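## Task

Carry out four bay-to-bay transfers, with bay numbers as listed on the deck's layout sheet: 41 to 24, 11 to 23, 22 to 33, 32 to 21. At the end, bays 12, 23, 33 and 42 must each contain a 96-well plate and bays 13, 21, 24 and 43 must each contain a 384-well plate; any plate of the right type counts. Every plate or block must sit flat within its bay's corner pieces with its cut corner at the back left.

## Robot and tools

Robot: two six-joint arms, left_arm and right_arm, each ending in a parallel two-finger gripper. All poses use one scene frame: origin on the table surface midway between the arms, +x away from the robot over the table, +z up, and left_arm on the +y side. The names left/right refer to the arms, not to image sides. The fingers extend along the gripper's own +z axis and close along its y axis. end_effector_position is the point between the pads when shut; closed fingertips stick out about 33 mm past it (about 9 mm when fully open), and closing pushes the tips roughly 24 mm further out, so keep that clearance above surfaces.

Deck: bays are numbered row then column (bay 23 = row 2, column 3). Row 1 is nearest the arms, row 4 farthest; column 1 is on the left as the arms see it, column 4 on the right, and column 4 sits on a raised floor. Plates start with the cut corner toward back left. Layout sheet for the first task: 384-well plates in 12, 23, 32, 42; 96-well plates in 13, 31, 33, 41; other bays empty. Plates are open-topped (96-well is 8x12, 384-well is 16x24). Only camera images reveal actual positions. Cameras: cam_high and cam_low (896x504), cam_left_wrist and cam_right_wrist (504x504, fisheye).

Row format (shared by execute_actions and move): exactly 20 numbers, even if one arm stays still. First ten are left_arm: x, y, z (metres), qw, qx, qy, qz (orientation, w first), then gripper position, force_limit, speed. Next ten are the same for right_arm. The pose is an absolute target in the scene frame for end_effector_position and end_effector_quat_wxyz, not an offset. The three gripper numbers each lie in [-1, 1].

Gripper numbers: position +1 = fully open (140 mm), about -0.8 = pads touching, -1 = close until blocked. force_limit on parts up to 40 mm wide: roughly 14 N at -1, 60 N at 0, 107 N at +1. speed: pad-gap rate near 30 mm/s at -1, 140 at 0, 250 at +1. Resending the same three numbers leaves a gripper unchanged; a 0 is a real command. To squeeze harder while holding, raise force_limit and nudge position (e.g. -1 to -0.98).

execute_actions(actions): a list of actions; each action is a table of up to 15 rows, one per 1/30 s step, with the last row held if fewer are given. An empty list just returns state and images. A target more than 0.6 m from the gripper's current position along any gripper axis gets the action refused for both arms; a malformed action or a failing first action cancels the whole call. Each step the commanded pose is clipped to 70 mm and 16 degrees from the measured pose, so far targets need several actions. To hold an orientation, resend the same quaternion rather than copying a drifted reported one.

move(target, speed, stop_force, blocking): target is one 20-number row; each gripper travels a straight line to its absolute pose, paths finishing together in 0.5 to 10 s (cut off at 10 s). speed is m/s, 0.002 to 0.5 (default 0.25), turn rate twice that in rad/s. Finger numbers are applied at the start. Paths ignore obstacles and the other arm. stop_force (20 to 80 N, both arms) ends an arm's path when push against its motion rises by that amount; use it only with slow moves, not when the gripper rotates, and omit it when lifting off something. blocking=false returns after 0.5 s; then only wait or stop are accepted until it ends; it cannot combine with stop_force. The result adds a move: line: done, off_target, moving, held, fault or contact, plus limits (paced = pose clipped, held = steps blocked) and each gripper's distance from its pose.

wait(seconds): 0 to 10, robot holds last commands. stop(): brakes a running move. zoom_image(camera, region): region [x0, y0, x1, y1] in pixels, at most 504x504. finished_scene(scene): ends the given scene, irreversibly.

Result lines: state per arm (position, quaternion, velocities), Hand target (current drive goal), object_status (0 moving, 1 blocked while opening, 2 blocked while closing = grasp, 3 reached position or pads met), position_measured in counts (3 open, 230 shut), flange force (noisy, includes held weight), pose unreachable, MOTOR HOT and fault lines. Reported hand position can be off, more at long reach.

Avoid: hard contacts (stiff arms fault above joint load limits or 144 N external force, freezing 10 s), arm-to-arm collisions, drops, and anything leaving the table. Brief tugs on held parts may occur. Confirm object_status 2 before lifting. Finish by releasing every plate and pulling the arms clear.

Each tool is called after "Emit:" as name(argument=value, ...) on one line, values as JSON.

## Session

Emit:
execute_actions(actions=[])

Scene clock: 0.00 s.
left_arm: end_effector_position=(+0.7126, +0.6740, +0.3218) position_measured=3 object_status=3 end_effector_quat_wxyz=(-0.001, +0.997, +0.072, +0.000) end_effector_velocity=(-0.000, +0.000, -0.000) end_effector_angular_velocity=(-0.001, +0.001, +0.001) | right_arm: end_effector_position=(+0.6959, -0.4337, +0.3228) position_measured=3 object_status=3 end_effector_quat_wxyz=(-0.000, +0.999, +0.045, +0.002) end_effector_velocity=(-0.000, +0.000, -0.001) end_effector_angular_velocity=(+0.000, +0.001, -0.000)
Joint positions: left_arm=[-0.053  0.164  1.605  0.001  1.372  1.518] | right_arm=[-0.051  0.162  1.605  0.     1.372  1.519]
Joint velocities: left_arm=[ 0.     0.     0.    -0.001  0.    -0.   ] | right_arm=[-0.     0.     0.001  0.    -0.    -0.   ]
Flange force (N, the push that the arm receives, along the gripper's own x y z axes): no reading
Hand target (left_arm): +0.713, +0.674, +0.322; -0.001, +0.997, +0.072, +0.000
Hand target (right_arm): +0.696, -0.434, +0.323; -0.000, +0.999, +0.045, +0.002

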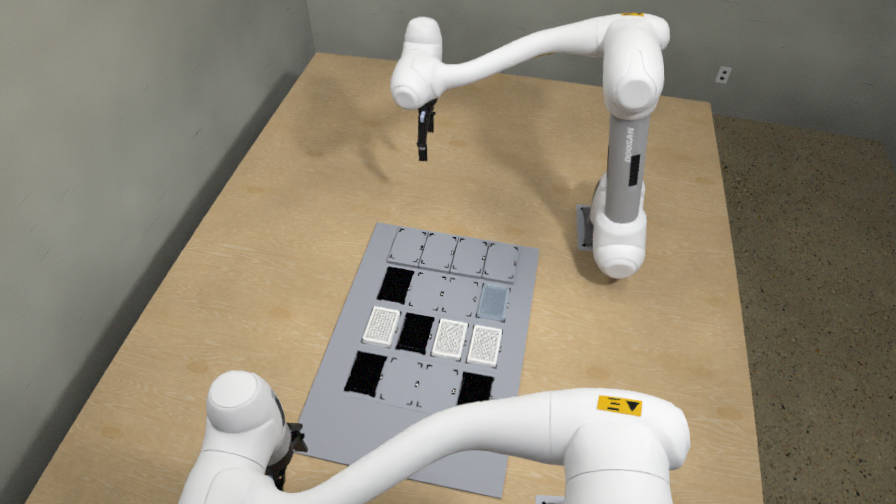

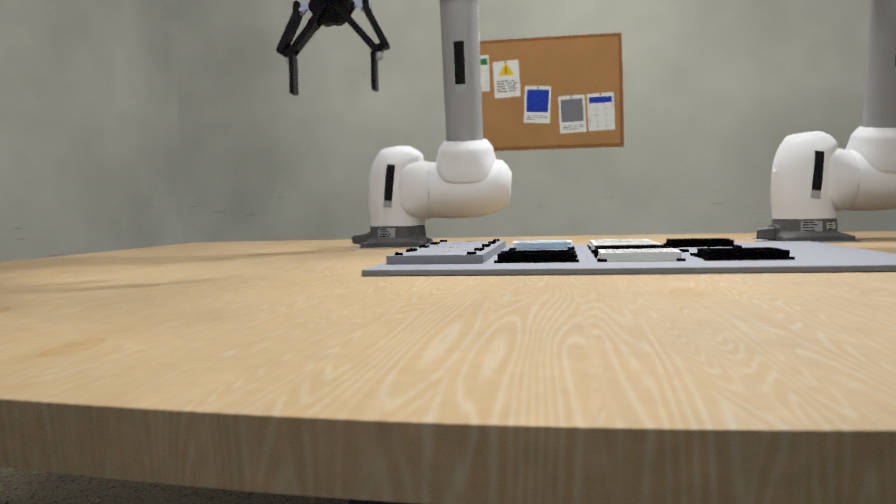

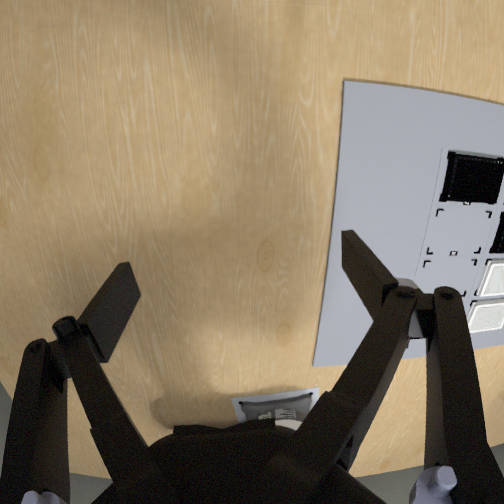

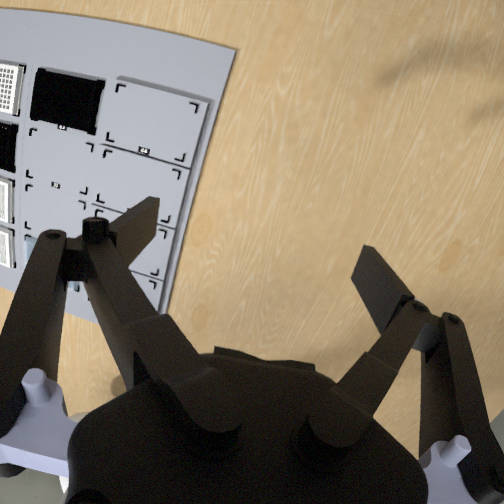

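Emit:
move(target=[0.719,0.2465,0.06,0,1,0,0,1,-0.2,0,0.505,0.083,0.06,0,1,0,0,1,-0.2,0], speed=0.4)

Emit:
zoom_image(camera="cam_left_wrist", region=[100,100,504,400])

Emit:
zoom_image(camera="cam_right_wrist", region=[0,0,504,340])

Scene clock: 2.93 s.
left_arm: end_effector_position=(+0.7192, +0.2463, +0.0601) position_measured=3 object_status=3 end_effector_quat_wxyz=(+0.000, +1.000, -0.000, +0.000) end_effector_velocity=(+0.000, +0.001, -0.001) end_effector_angular_velocity=(+0.001, +0.001, -0.000) | right_arm: end_effector_position=(+0.5041, +0.0833, +0.0601) position_measured=3 object_status=3 end_effector_quat_wxyz=(-0.001, +1.000, +0.000, -0.000) end_effector_velocity=(+0.000, -0.001, -0.001) end_effector_angular_velocity=(-0.001, +0.001, -0.001)
Joint positions: left_arm=[-0.666  0.45   1.725 -0.     0.965  1.05 ] | right_arm=[0.763 0.457 1.716 0.003 0.968 2.423]
Joint velocities: left_arm=[ 0.001  0.001 -0.     0.     0.     0.001] | right_arm=[-0.001  0.001  0.001 -0.     0.     0.   ]
Flange force (N, the push that the arm receives, along the gripper's own x y z axes): left_arm=[6.4 2.3 1.9] | right_arm=[-0.5 5.9 -2.0]
Hand target (left_arm): +0.719, +0.246, +0.060; +0.000, +1.000, -0.000, +0.000
Hand target (right_arm): +0.504, +0.083, +0.060; -0.001, +1.000, -0.000, -0.001
Off the commanded pose (left_arm): 0.000 m, 0 deg.
Off the commanded pose (right_arm): 0.001 m, 0 deg.
move: done

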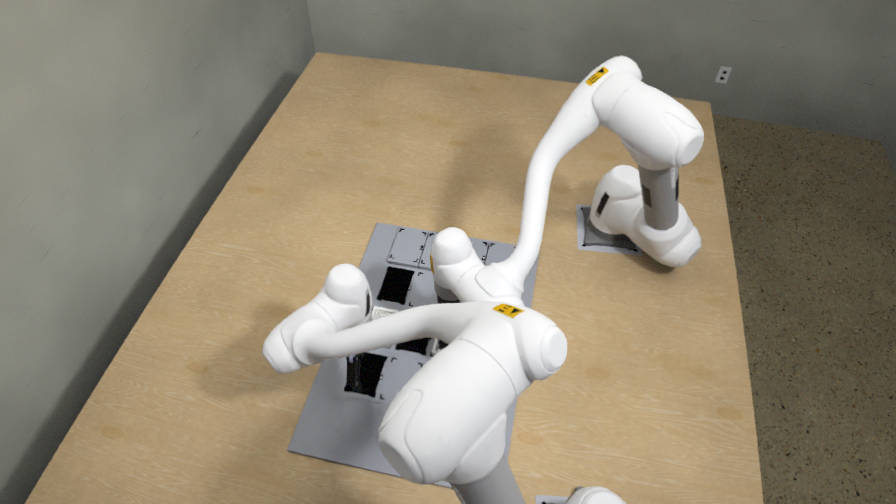

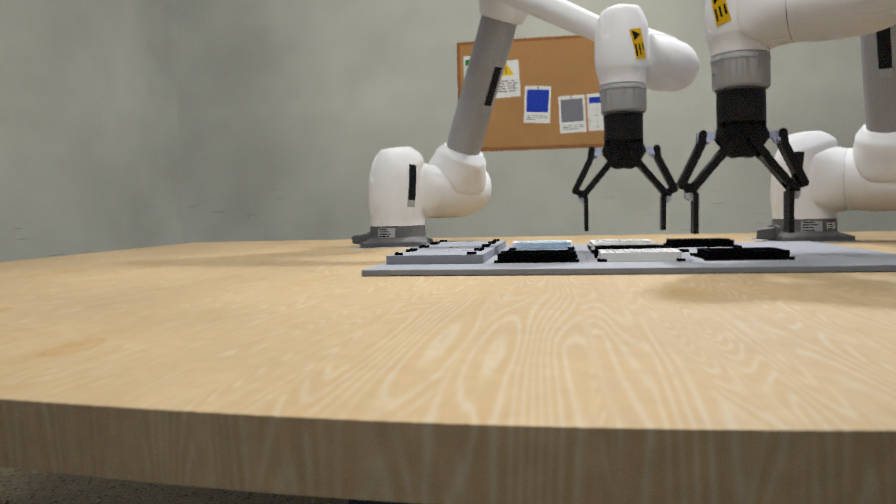

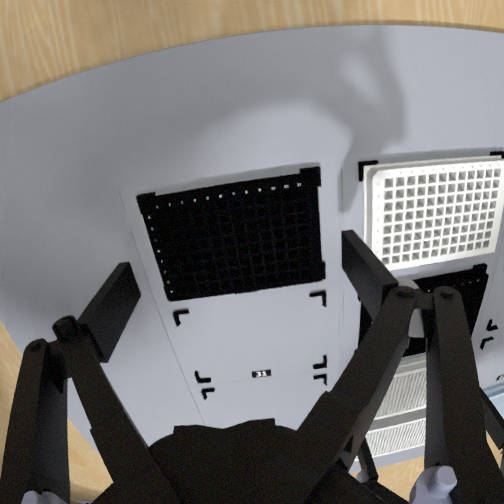

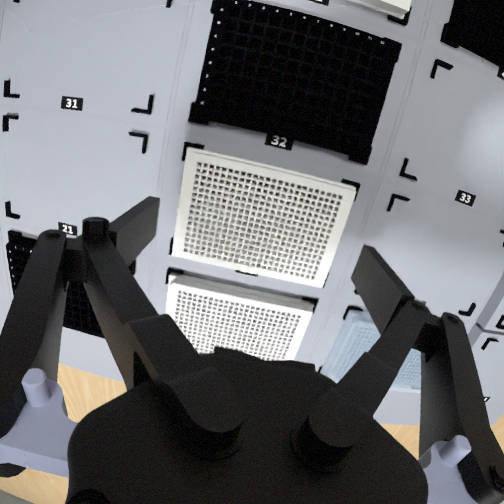

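Region (100, 100, 504, 400) of cam_left_wrist's 504x504 image, scaled by 1.248, with more detail than that image has; it fills the top 374 rows of this view, and the rest is white.

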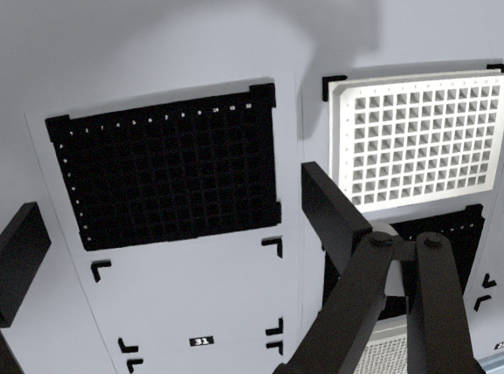

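Region (0, 0, 504, 340) of cam_right_wrist's 504x504 image, scaled by 1.000; it fills the top 340 rows of this view, and the rest is white.

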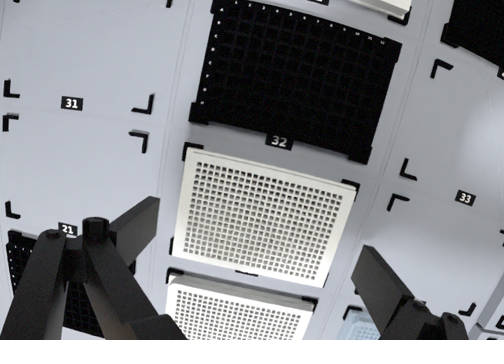

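Emit:
zoom_image(camera="cam_right_wrist", region=[0,200,160,360])

Emit:
zoom_image(camera="cam_right_wrist", region=[310,280,470,420])

Emit:
zoom_image(camera="cam_right_wrist", region=[404,0,504,100])

Emit:
zoom_image(camera="cam_high", region=[360,250,440,320])

Region (0, 200, 160, 360) of cam_right_wrist's 504x504 image, scaled by 3.150, with more detail than that image has.

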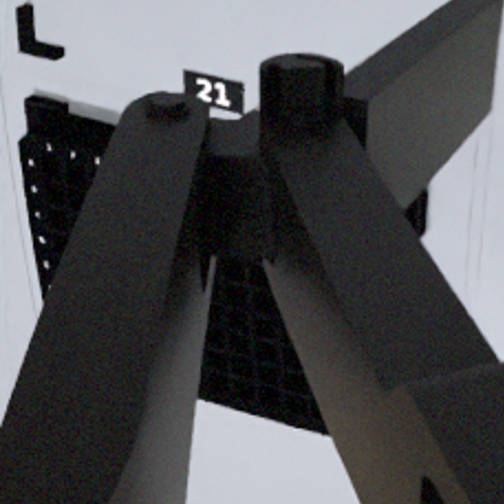

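Region (310, 280, 470, 420) of cam_right_wrist's 504x504 image, scaled by 3.150, with more detail than that image has; it fills the top 441 rows of this view, and the rest is white.

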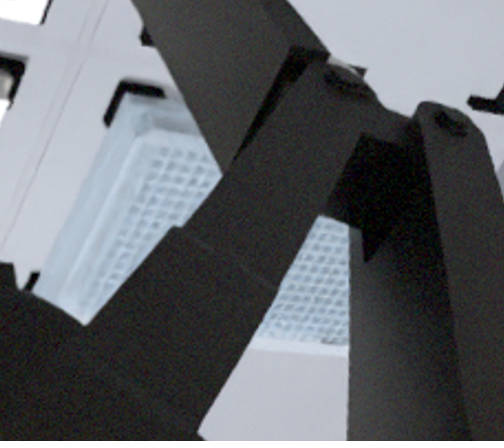

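Region (404, 0, 504, 100) of cam_right_wrist's 504x504 image, scaled by 5.040, with more detail than that image has.

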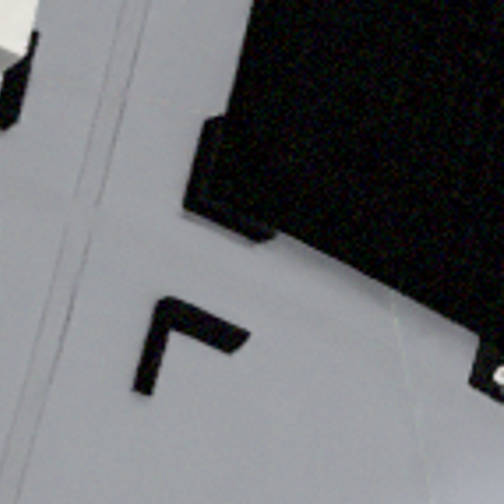

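Region (360, 250, 440, 320) of cam_high's 896x504 image, scaled by 6.300, with more detail than that image has; it fills the top 441 rows of this view, and the rest is white.

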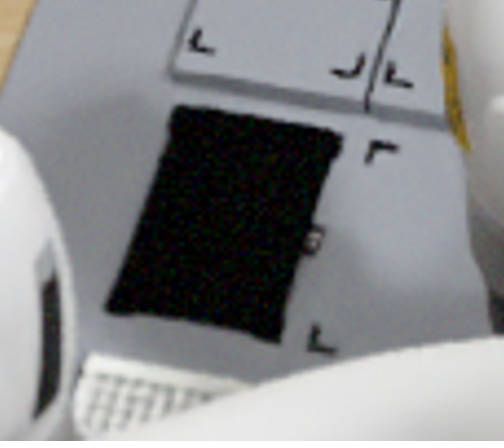

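Emit:
move(target=[0.719,0.2465,0.032,0,1,0,0,1,-0.2,0,0.505,0.084,0.032,0,1,0,0,1,-0.2,0], speed=0.08)

Scene clock: 5.07 s.
left_arm: end_effector_position=(+0.7190, +0.2466, +0.0320) position_measured=3 object_status=3 end_effector_quat_wxyz=(-0.000, +1.000, +0.000, -0.000) end_effector_velocity=(+0.001, -0.000, -0.001) end_effector_angular_velocity=(-0.000, -0.001, -0.000) | right_arm: end_effector_position=(+0.5050, +0.0840, +0.0320) position_measured=3 object_status=3 end_effector_quat_wxyz=(+0.000, +1.000, -0.000, -0.000) end_effector_velocity=(+0.000, -0.000, +0.000) end_effector_angular_velocity=(-0.000, -0.001, +0.000)
Joint positions: left_arm=[-0.666  0.478  1.744 -0.     0.92   1.049] | right_arm=[ 0.764  0.486  1.731 -0.     0.925  2.426]
Joint velocities: left_arm=[ 0.     0.001 -0.     0.    -0.002  0.   ] | right_arm=[-0.    -0.     0.    -0.001 -0.    -0.   ]
Flange force (N, the push that the arm receives, along the gripper's own x y z axes): left_arm=[9.3 -0.2 3.7] | right_arm=[-4.1 10.1 -5.5]
Hand target (left_arm): +0.719, +0.246, +0.032; +0.000, +1.000, -0.000, -0.000
Hand target (right_arm): +0.505, +0.084, +0.032; -0.000, +1.000, +0.000, +0.000
Off the commanded pose (left_arm): 0.000 m, 0 deg.
Off the commanded pose (right_arm): 0.000 m, 0 deg.
move: done

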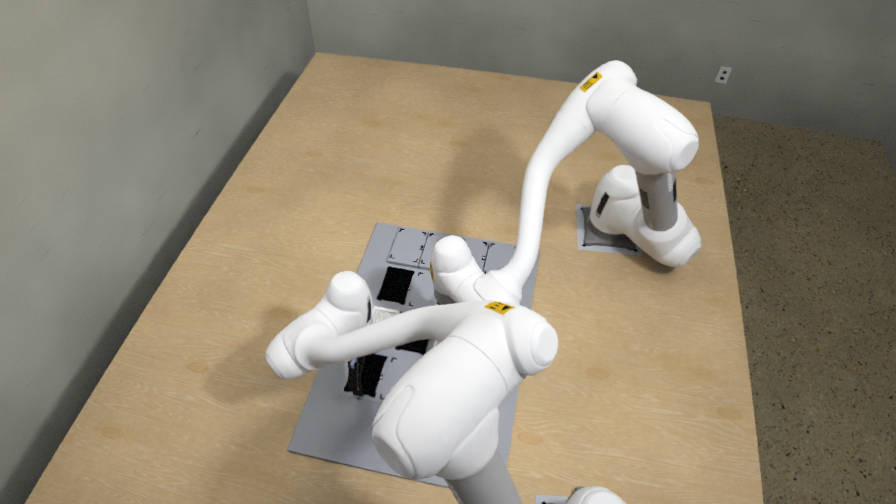

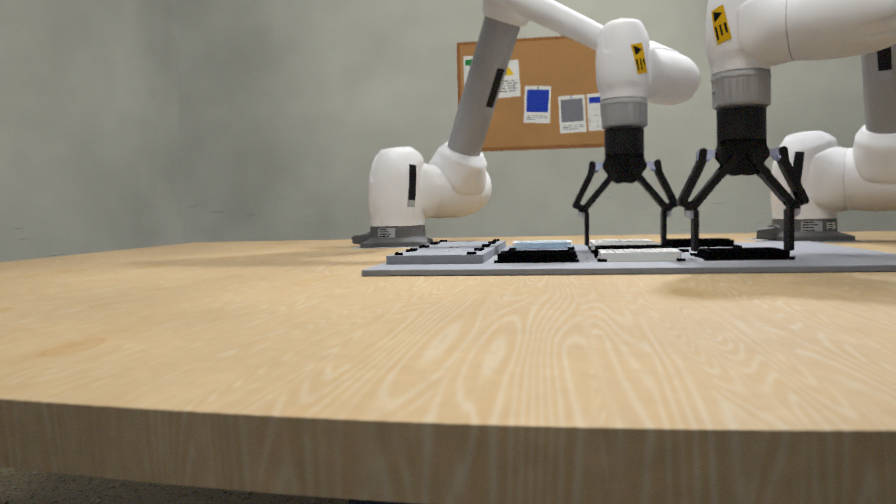

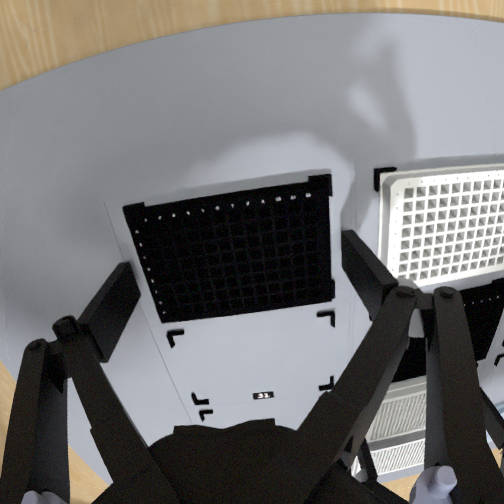

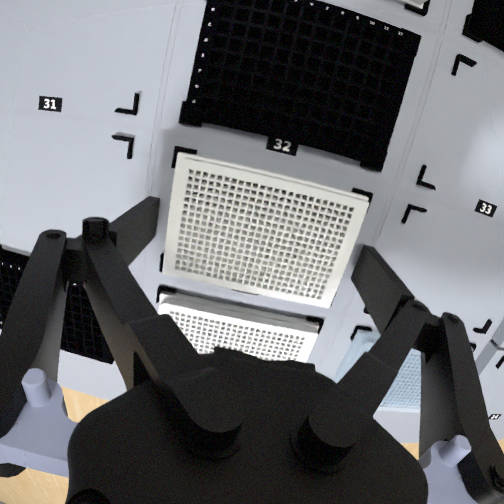

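Emit:
execute_actions(actions=[[[0.719,0.2465,0.032,0,1,0,0,-1,-0.2,-0.5,0.505,0.084,0.032,0,1,0,0,-1,-0.2,-0.5]],[[0.719,0.2465,0.034,0,1,0,0,-0.98,-0.2,-0.5,0.505,0.084,0.034,0,1,0,0,-0.98,-0.2,-0.5],[0.719,0.2465,0.036,0,1,0,0,-0.98,-0.2,-0.5,0.505,0.084,0.036,0,1,0,0,-0.98,-0.2,-0.5],[0.719,0.2465,0.039,0,1,0,0,-0.98,-0.2,-0.5,0.505,0.084,0.039,0,1,0,0,-0.98,-0.2,-0.5],[0.719,0.2465,0.042,0,1,0,0,-0.98,-0.2,-0.5,0.505,0.084,0.042,0,1,0,0,-0.98,-0.2,-0.5],[0.719,0.2465,0.046,0,1,0,0,-0.98,-0.2,-0.5,0.505,0.084,0.046,0,1,0,0,-0.98,-0.2,-0.5],[0.719,0.2465,0.05,0,1,0,0,-0.98,-0.2,-0.5,0.505,0.084,0.05,0,1,0,0,-0.98,-0.2,-0.5],[0.719,0.2465,0.054,0,1,0,0,-0.98,-0.2,-0.5,0.505,0.084,0.054,0,1,0,0,-0.98,-0.2,-0.5],[0.719,0.2465,0.057,0,1,0,0,-0.98,-0.2,-0.5,0.505,0.084,0.058,0,1,0,0,-0.98,-0.2,-0.5]]])

Scene clock: 6.73 s.
left_arm: end_effector_position=(+0.7191, +0.2465, +0.0571) position_measured=39 object_status=2 end_effector_quat_wxyz=(-0.000, +1.000, -0.000, +0.000) end_effector_velocity=(+0.000, +0.000, -0.000) end_effector_angular_velocity=(-0.001, -0.000, -0.000) | right_arm: end_effector_position=(+0.5050, +0.0840, +0.0581) position_measured=38 object_status=2 end_effector_quat_wxyz=(-0.000, +1.000, +0.000, +0.000) end_effector_velocity=(+0.001, +0.000, +0.001) end_effector_angular_velocity=(+0.001, -0.001, -0.000)
Joint positions: left_arm=[-0.666  0.453  1.727  0.     0.961  1.049] | right_arm=[ 0.764  0.46   1.714 -0.     0.967  2.426]
Joint velocities: left_arm=[ 0.     0.001  0.    -0.    -0.001  0.001] | right_arm=[-0.001 -0.001 -0.001 -0.001  0.     0.   ]
Flange force (N, the push that the arm receives, along the gripper's own x y z axes): left_arm=[9.8 7.9 2.6] | right_arm=[-1.0 6.8 -0.8]
Flange force at the end of the 1st action (N, along the gripper's axes at the end of the call): left_arm=[4.1 1.5 -24.9] | right_arm=[-4.7 19.2 -58.8]
Hand target (left_arm): +0.719, +0.247, +0.057; -0.000, +1.000, +0.000, +0.000
Hand target (right_arm): +0.505, +0.084, +0.058; -0.000, +1.000, +0.000, -0.000
Off the commanded pose (left_arm): 0.000 m, 0 deg.
Off the commanded pose (right_arm): 0.000 m, 0 deg.

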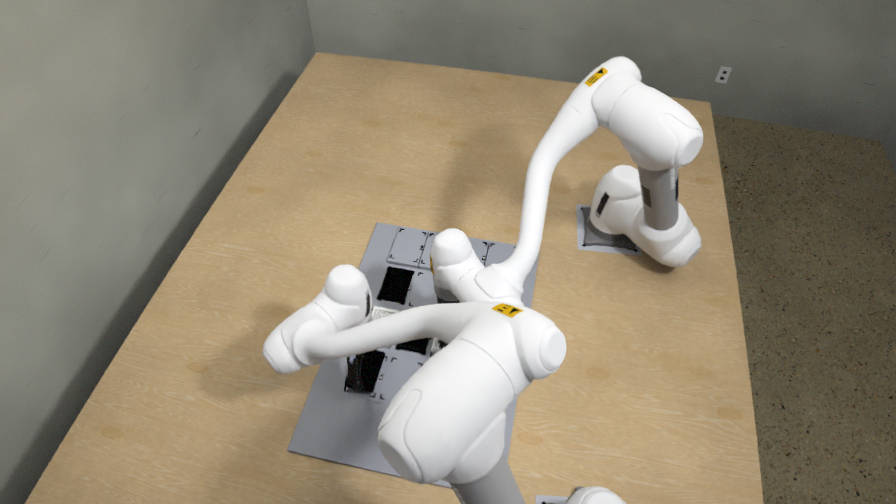

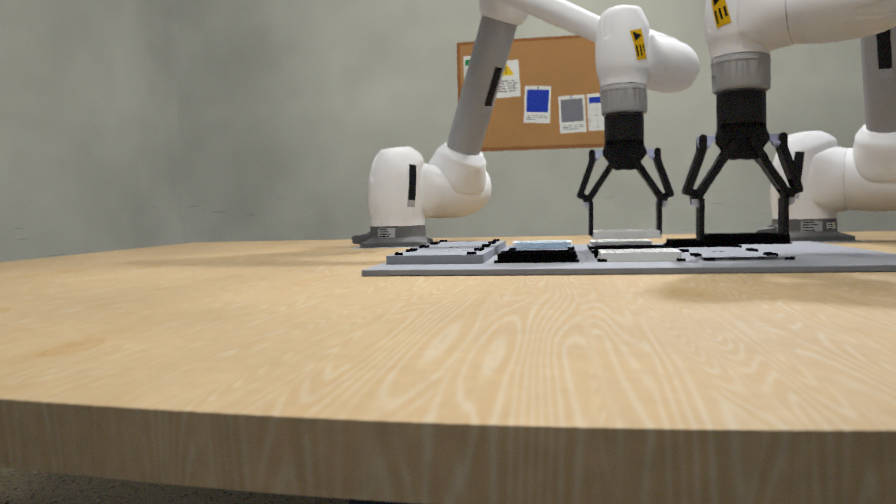

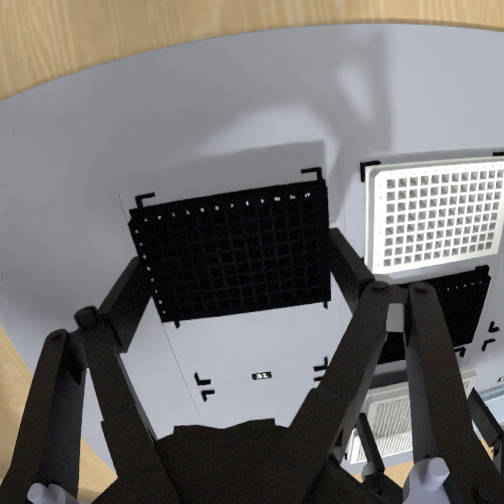

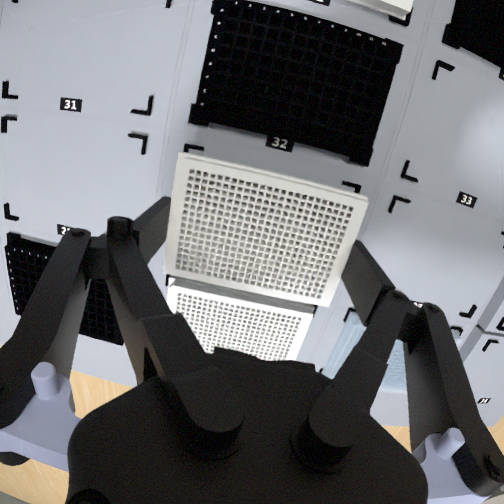

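Emit:
move(target=[0.612,-0.0815,0.057,0,1,0,0,-0.98,-0.2,-0.5,0.47,-0.40,0.062,0,1,0,0,-0.98,-0.2,-0.5], speed=0.4)

Emit:
move(target=[0.612,-0.0815,0.042,0,1,0,0,-0.98,-0.2,-0.5,0.47,-0.40,0.062,0,1,0,0,-0.98,-0.2,-0.5], speed=0.08)

Scene clock: 8.93 s.
left_arm: end_effector_position=(+0.6121, -0.0816, +0.0570) position_measured=39 object_status=2 end_effector_quat_wxyz=(+0.000, +1.000, +0.000, +0.000) end_effector_velocity=(-0.001, -0.001, -0.001) end_effector_angular_velocity=(-0.000, -0.001, -0.001) | right_arm: end_effector_position=(+0.4710, -0.4006, +0.0616) position_measured=38 object_status=2 end_effector_quat_wxyz=(+0.001, +1.000, -0.000, +0.000) end_effector_velocity=(+0.001, +0.000, +0.000) end_effector_angular_velocity=(-0.000, -0.000, +0.001)
Joint positions: left_arm=[-1.068  0.626  1.439 -0.     1.076  0.647] | right_arm=[ 0.048  0.032  2.282 -0.003  0.827  1.712]
Joint velocities: left_arm=[-0.001  0.001 -0.     0.001 -0.002 -0.   ] | right_arm=[-0.     0.002 -0.002 -0.     0.    -0.001]
Flange force (N, the push that the arm receives, along the gripper's own x y z axes): left_arm=[4.8 3.8 2.6] | right_arm=[-4.5 7.5 -3.5]
Hand target (left_arm): +0.612, -0.082, +0.057; +0.000, +1.000, +0.000, +0.000
Hand target (right_arm): +0.471, -0.401, +0.062; +0.001, +1.000, -0.000, +0.001
Off the commanded pose (left_arm): 0.000 m, 0 deg.
Off the commanded pose (right_arm): 0.001 m, 0 deg.
move: done

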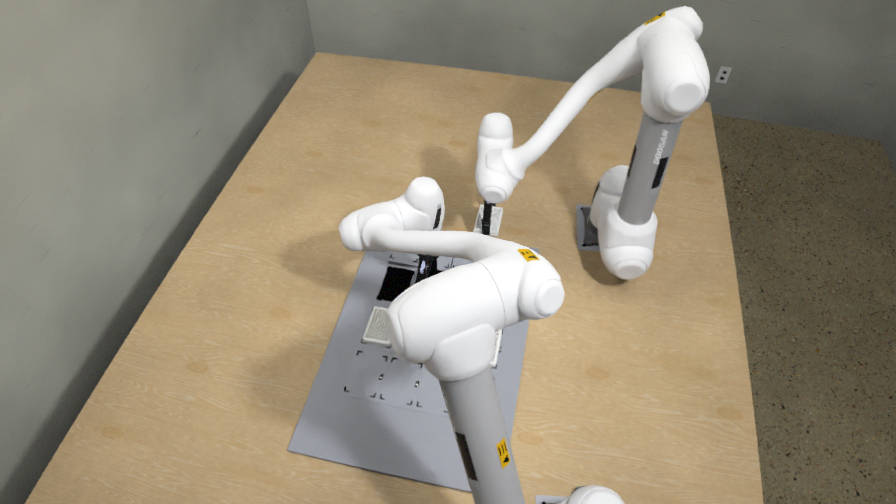

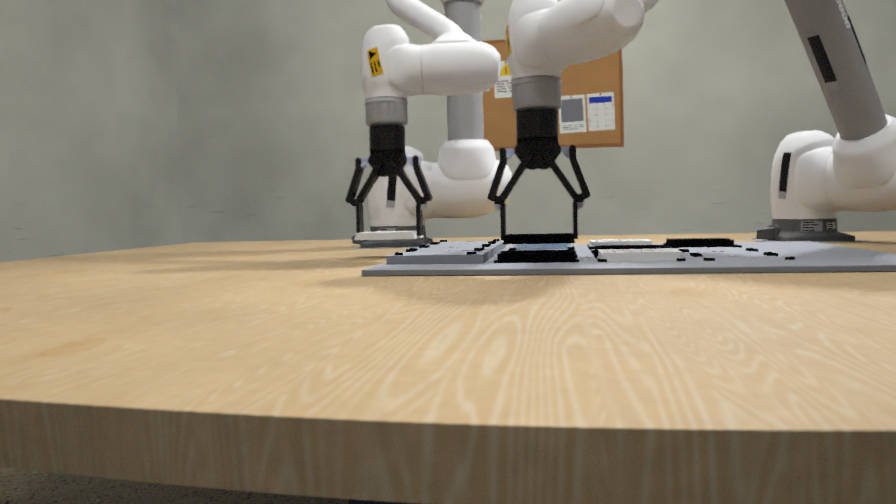

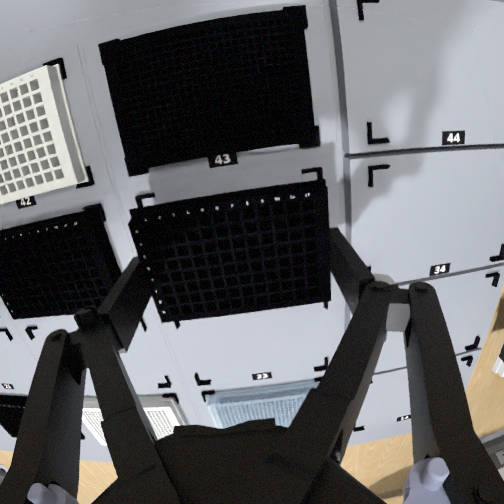

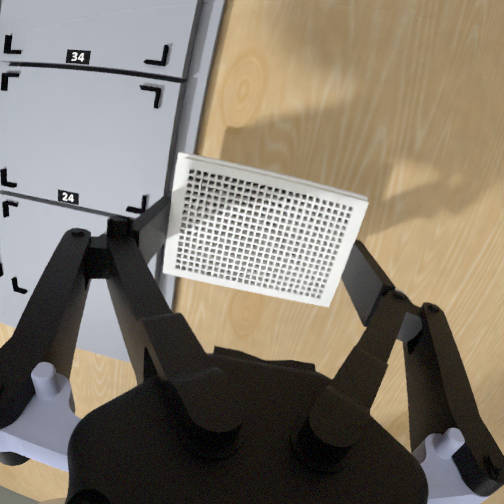

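Scene clock: 9.63 s.
left_arm: end_effector_position=(+0.6120, -0.0815, +0.0420) position_measured=39 object_status=2 end_effector_quat_wxyz=(+0.000, +1.000, +0.000, -0.000) end_effector_velocity=(-0.001, -0.001, +0.000) end_effector_angular_velocity=(-0.001, -0.001, -0.001) | right_arm: end_effector_position=(+0.4700, -0.4000, +0.0620) position_measured=38 object_status=2 end_effector_quat_wxyz=(+0.000, +1.000, -0.000, +0.000) end_effector_velocity=(-0.000, -0.000, -0.001) end_effector_angular_velocity=(-0.000, +0.001, +0.001)
Joint positions: left_arm=[-1.068  0.638  1.45  -0.     1.054  0.647] | right_arm=[ 0.048  0.03   2.283 -0.     0.829  1.71 ]
Joint velocities: left_arm=[-0.001 -0.001  0.     0.    -0.001 -0.   ] | right_arm=[-0.     0.001  0.001 -0.     0.    -0.   ]
Flange force (N, the push that the arm receives, along the gripper's own x y z axes): left_arm=[1.2 2.2 -0.8] | right_arm=[-3.2 6.4 -2.1]
Hand target (left_arm): +0.612, -0.081, +0.042; +0.000, +1.000, -0.000, -0.000
Hand target (right_arm): +0.470, -0.400, +0.062; +0.000, +1.000, -0.000, -0.000
Off the commanded pose (left_arm): 0.000 m, 0 deg.
Off the commanded pose (right_arm): 0.000 m, 0 deg.
move: done

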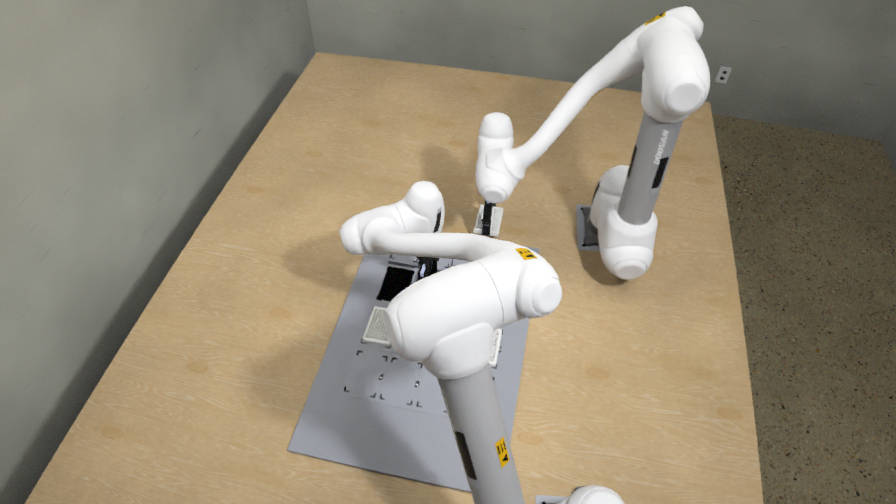

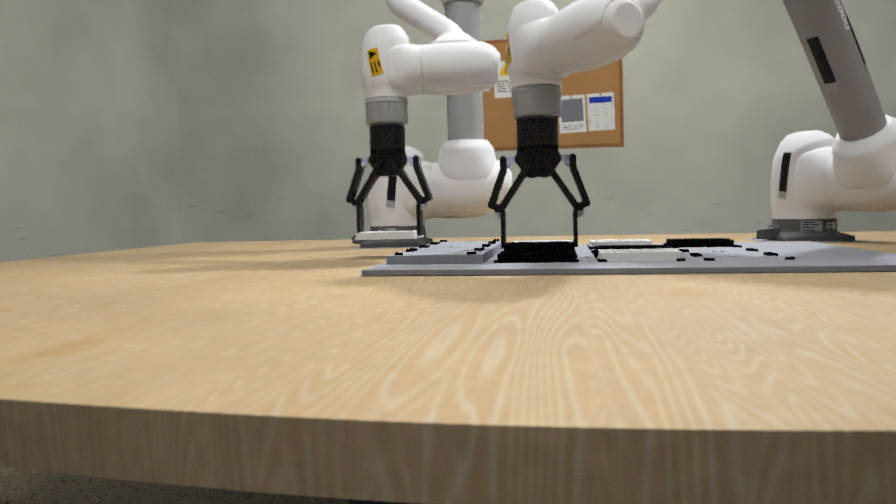

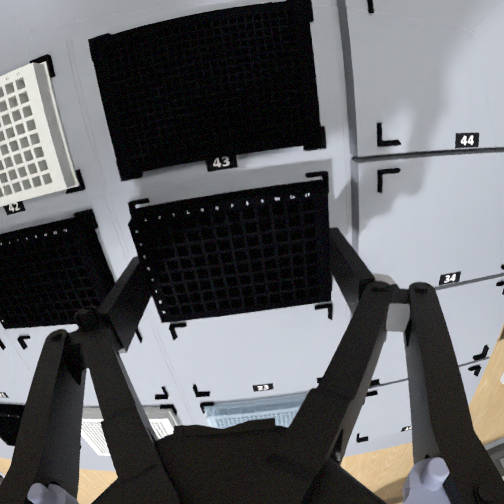

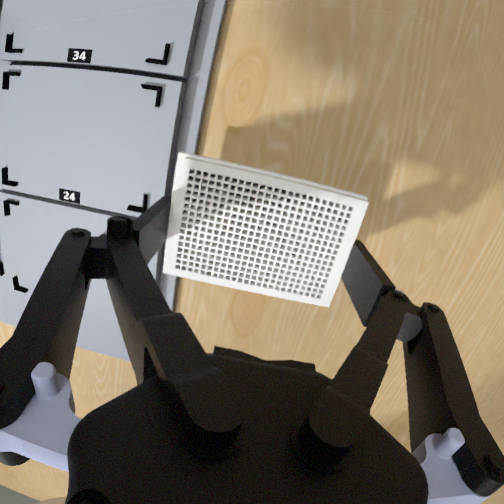

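Emit:
move(target=[0.612,-0.0815,0.0305,0,1,0,0,-0.98,-0.2,-0.5,0.47,-0.40,0.062,0,1,0,0,-0.98,-0.2,-0.5], speed=0.02, stop_force=20)

Scene clock: 10.70 s.
left_arm: end_effector_position=(+0.6120, -0.0815, +0.0325) position_measured=39 object_status=2 end_effector_quat_wxyz=(-0.000, +1.000, +0.000, -0.000) end_effector_velocity=(-0.000, -0.000, +0.001) end_effector_angular_velocity=(-0.001, +0.000, -0.000) | right_arm: end_effector_position=(+0.4700, -0.4000, +0.0620) position_measured=39 object_status=2 end_effector_quat_wxyz=(-0.000, +1.000, -0.000, -0.000) end_effector_velocity=(+0.000, +0.000, -0.000) end_effector_angular_velocity=(-0.000, -0.000, +0.001)
Joint positions: left_arm=[-1.068  0.646  1.455 -0.     1.041  0.647] | right_arm=[0.048 0.03  2.283 0.    0.829 1.71 ]
Joint velocities: left_arm=[-0.    -0.001 -0.001 -0.001  0.001  0.   ] | right_arm=[ 0.001 -0.     0.    -0.    -0.001 -0.001]
Flange force (N, the push that the arm receives, along the gripper's own x y z axes): left_arm=[9.5 8.1 -16.3] | right_arm=[-0.5 8.7 6.7]
Hand target (left_arm): +0.612, -0.082, +0.033; +0.000, +1.000, +0.000, +0.000
Hand target (right_arm): +0.470, -0.400, +0.062; -0.000, +1.000, -0.000, -0.000
Off the commanded pose (left_arm): 0.002 m, 0 deg.
Off the commanded pose (right_arm): 0.000 m, 0 deg.
move: contact (left_arm)

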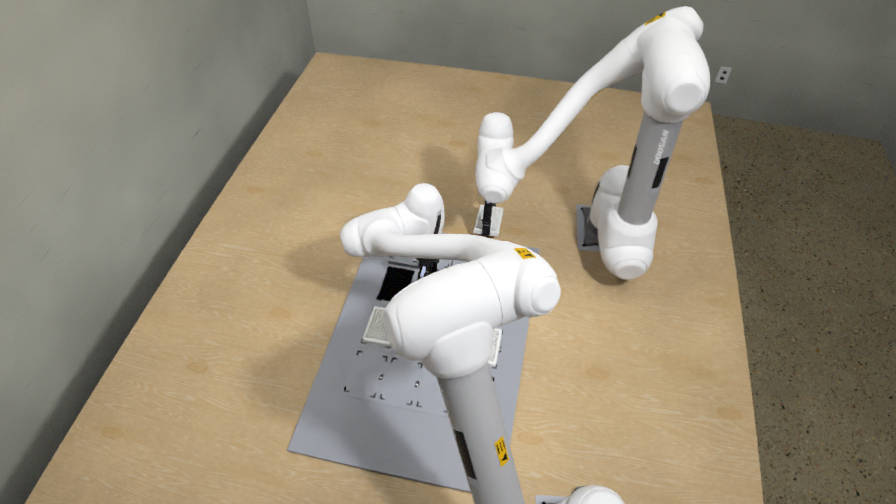

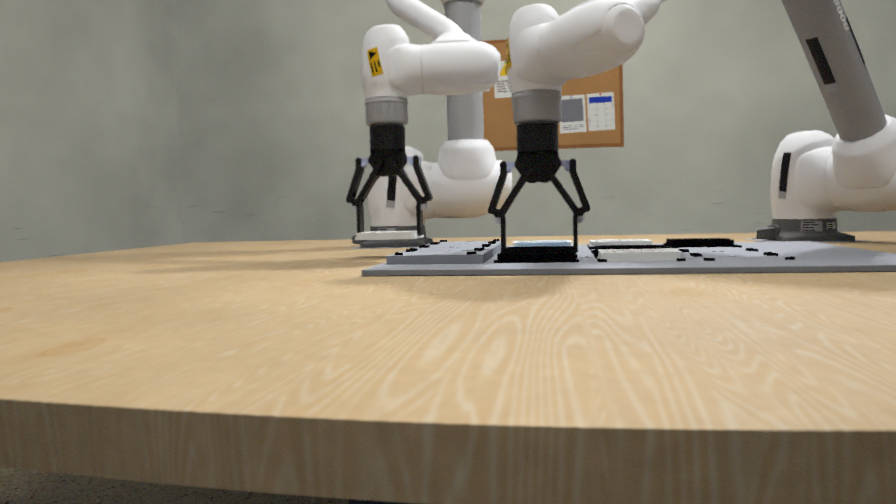

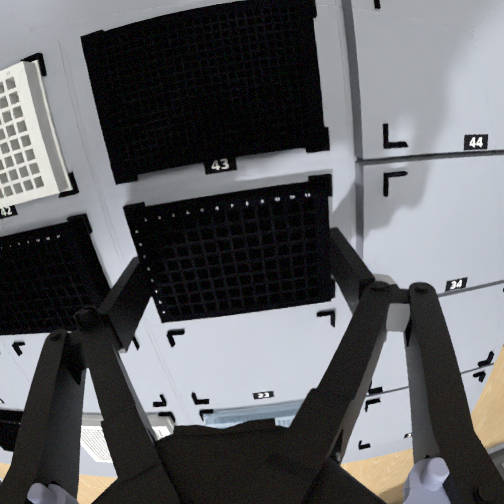

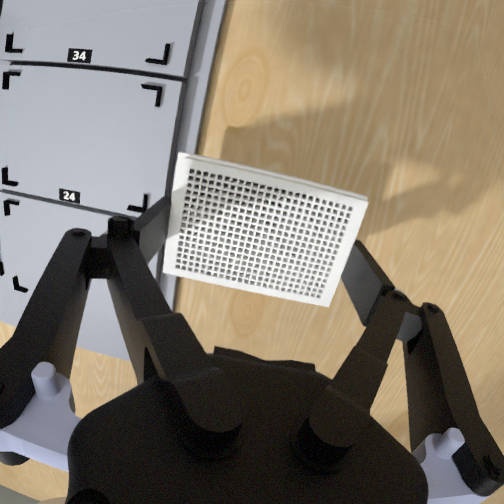

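Emit:
execute_actions(actions=[[[0.612,-0.0815,0.033,0,1,0,0,0.93,-0.2,0,0.47,-0.40,0.062,0,1,0,0,-0.98,-0.2,-0.5],[0.612,-0.0815,0.033,0,1,0,0,0.93,-0.2,0,0.47,-0.40,0.062,0,1,0,0,-0.98,-0.2,-0.5],[0.612,-0.0815,0.033,0,1,0,0,0.93,-0.2,0,0.47,-0.40,0.062,0,1,0,0,-0.98,-0.2,-0.5],[0.612,-0.0815,0.033,0,1,0,0,0.93,-0.2,0,0.47,-0.40,0.062,0,1,0,0,-0.98,-0.2,-0.5],[0.612,-0.0815,0.033,0,1,0,0,0.93,-0.2,0,0.47,-0.40,0.062,0,1,0,0,-0.98,-0.2,-0.5],[0.612,-0.0815,0.033,0,1,0,0,0.93,-0.2,0,0.47,-0.40,0.062,0,1,0,0,-0.98,-0.2,-0.5],[0.612,-0.0815,0.038,0,1,0,0,0.93,-0.2,0,0.47,-0.40,0.062,0,1,0,0,-0.98,-0.2,-0.5],[0.612,-0.0815,0.044,0,1,0,0,0.93,-0.2,0,0.47,-0.40,0.062,0,1,0,0,-0.98,-0.2,-0.5],[0.612,-0.0815,0.05,0,1,0,0,0.93,-0.2,0,0.47,-0.40,0.062,0,1,0,0,-0.98,-0.2,-0.5]]])

Emit:
move(target=[0.398,0.0825,0.048,0,1,0,0,1,-0.2,0,0.505,-0.29,0.061,0,1,0,0,-0.98,-0.2,-0.5], speed=0.4)

Scene clock: 11.90 s.
left_arm: end_effector_position=(+0.6121, -0.0815, +0.0501) position_measured=12 object_status=3 end_effector_quat_wxyz=(+0.000, +1.000, -0.000, +0.000) end_effector_velocity=(-0.000, +0.000, -0.001) end_effector_angular_velocity=(+0.001, +0.001, -0.001) | right_arm: end_effector_position=(+0.4700, -0.4000, +0.0620) position_measured=39 object_status=2 end_effector_quat_wxyz=(-0.000, +1.000, -0.000, -0.000) end_effector_velocity=(+0.001, -0.001, -0.000) end_effector_angular_velocity=(-0.000, +0.000, -0.000)
Joint positions: left_arm=[-1.068  0.631  1.444  0.     1.066  0.647] | right_arm=[0.048 0.03  2.283 0.    0.829 1.71 ]
Joint velocities: left_arm=[-0.     0.001  0.001 -0.    -0.     0.001] | right_arm=[-0.001  0.001 -0.001 -0.001 -0.    -0.001]
Flange force (N, the push that the arm receives, along the gripper's own x y z axes): left_arm=[2.4 2.2 -1.3] | right_arm=[-7.9 5.6 -7.2]
Hand target (left_arm): +0.612, -0.082, +0.050; -0.000, +1.000, +0.000, +0.000
Hand target (right_arm): +0.470, -0.400, +0.062; -0.000, +1.000, +0.000, -0.000
Off the commanded pose (left_arm): 0.000 m, 0 deg.
Off the commanded pose (right_arm): 0.000 m, 0 deg.

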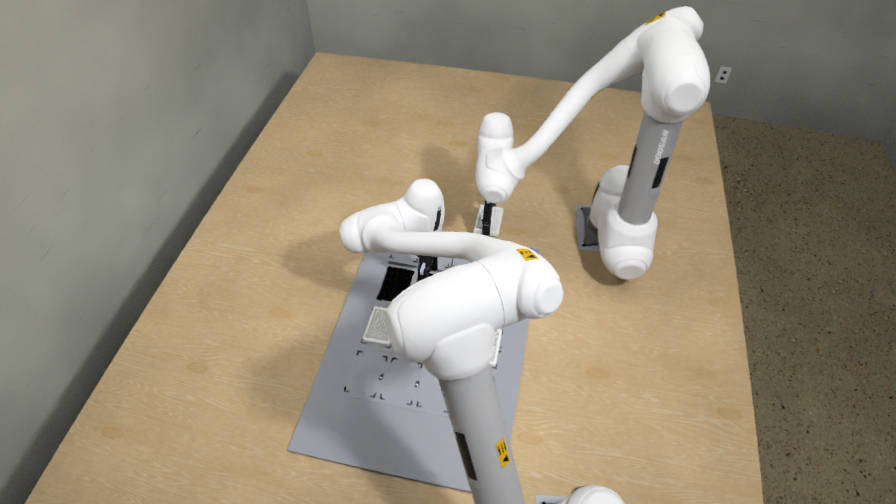

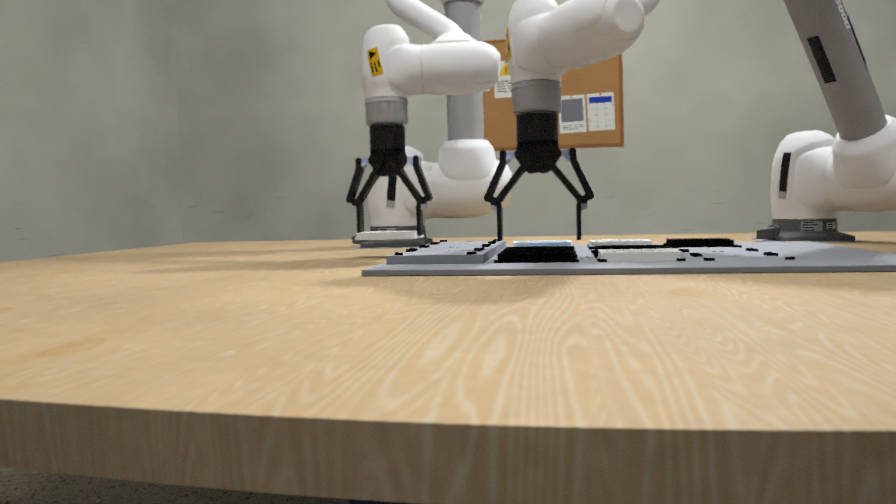

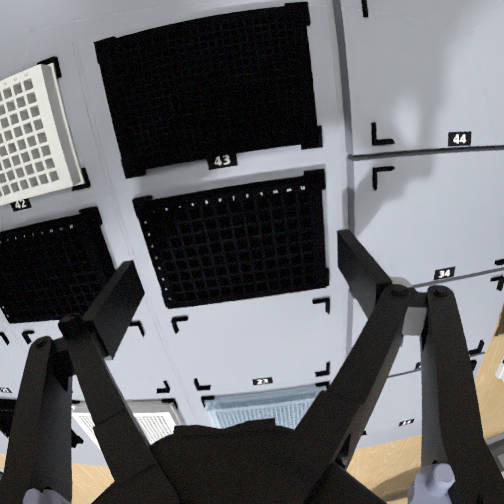

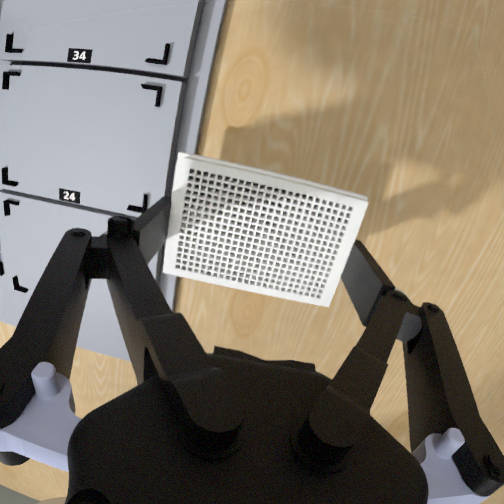

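Scene clock: 13.03 s.
left_arm: end_effector_position=(+0.3980, +0.0824, +0.0480) position_measured=3 object_status=3 end_effector_quat_wxyz=(+0.000, +1.000, -0.000, -0.000) end_effector_velocity=(-0.000, +0.001, +0.001) end_effector_angular_velocity=(+0.001, +0.001, +0.001) | right_arm: end_effector_position=(+0.5047, -0.2898, +0.0611) position_measured=39 object_status=2 end_effector_quat_wxyz=(-0.000, +1.000, +0.000, -0.000) end_effector_velocity=(+0.000, -0.000, +0.000) end_effector_angular_velocity=(+0.000, -0.001, -0.001)
Joint positions: left_arm=[-1.189  0.285  2.003 -0.     0.854  0.526] | right_arm=[0.26  0.134 2.168 0.001 0.839 1.921]
Joint velocities: left_arm=[ 0.    -0.001  0.001 -0.     0.002 -0.001] | right_arm=[-0. -0. -0. -0. -0.  0.]
Flange force (N, the push that the arm receives, along the gripper's own x y z axes): left_arm=[4.1 3.9 -1.1] | right_arm=[-4.7 7.4 -3.0]
Hand target (left_arm): +0.398, +0.082, +0.048; +0.000, +1.000, -0.000, -0.000
Hand target (right_arm): +0.505, -0.290, +0.061; -0.000, +1.000, +0.000, -0.000
Off the commanded pose (left_arm): 0.000 m, 0 deg.
Off the commanded pose (right_arm): 0.000 m, 0 deg.
move: done

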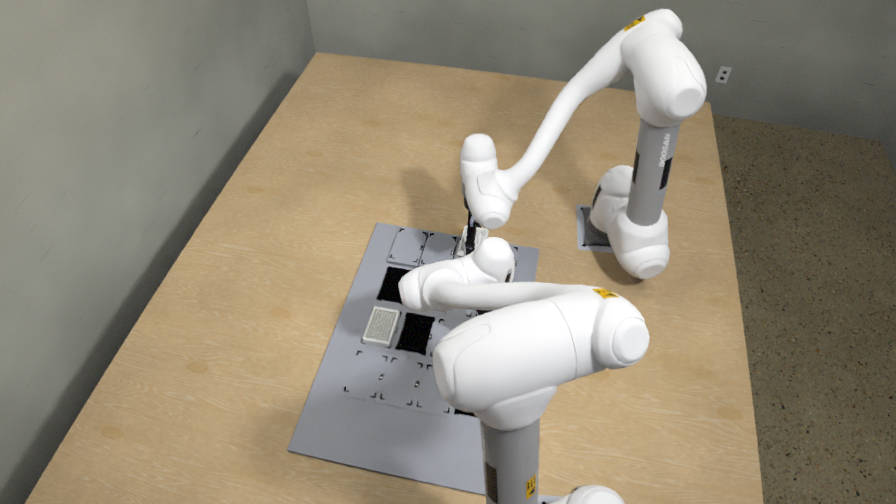

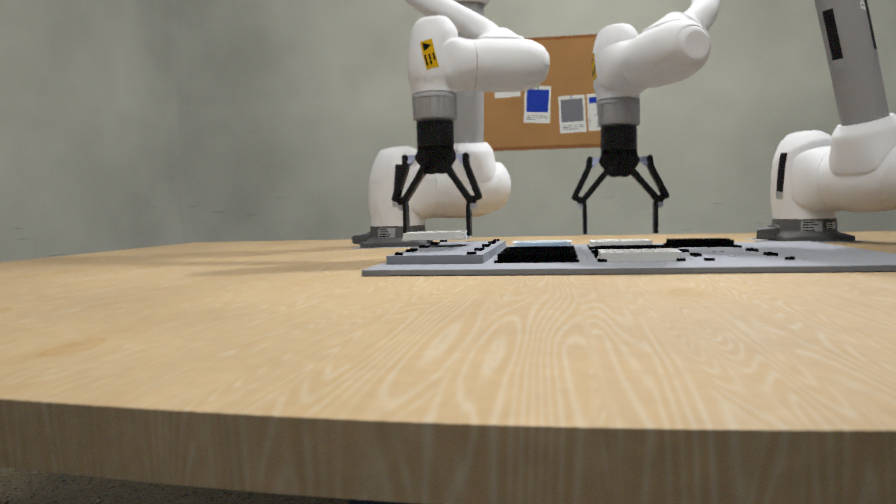

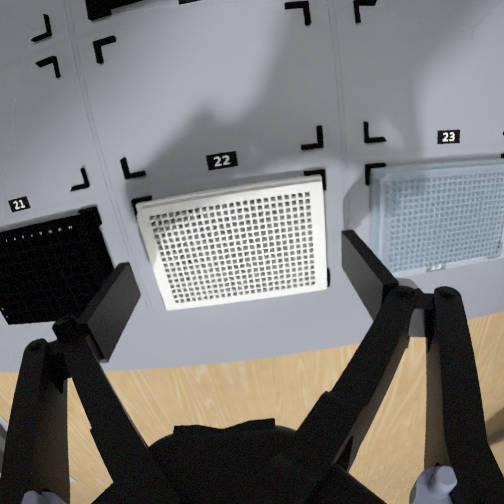

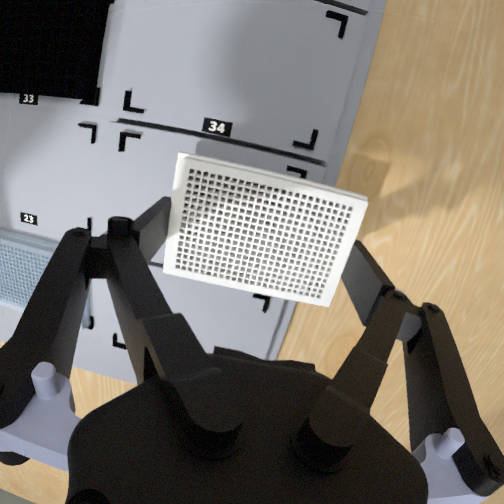

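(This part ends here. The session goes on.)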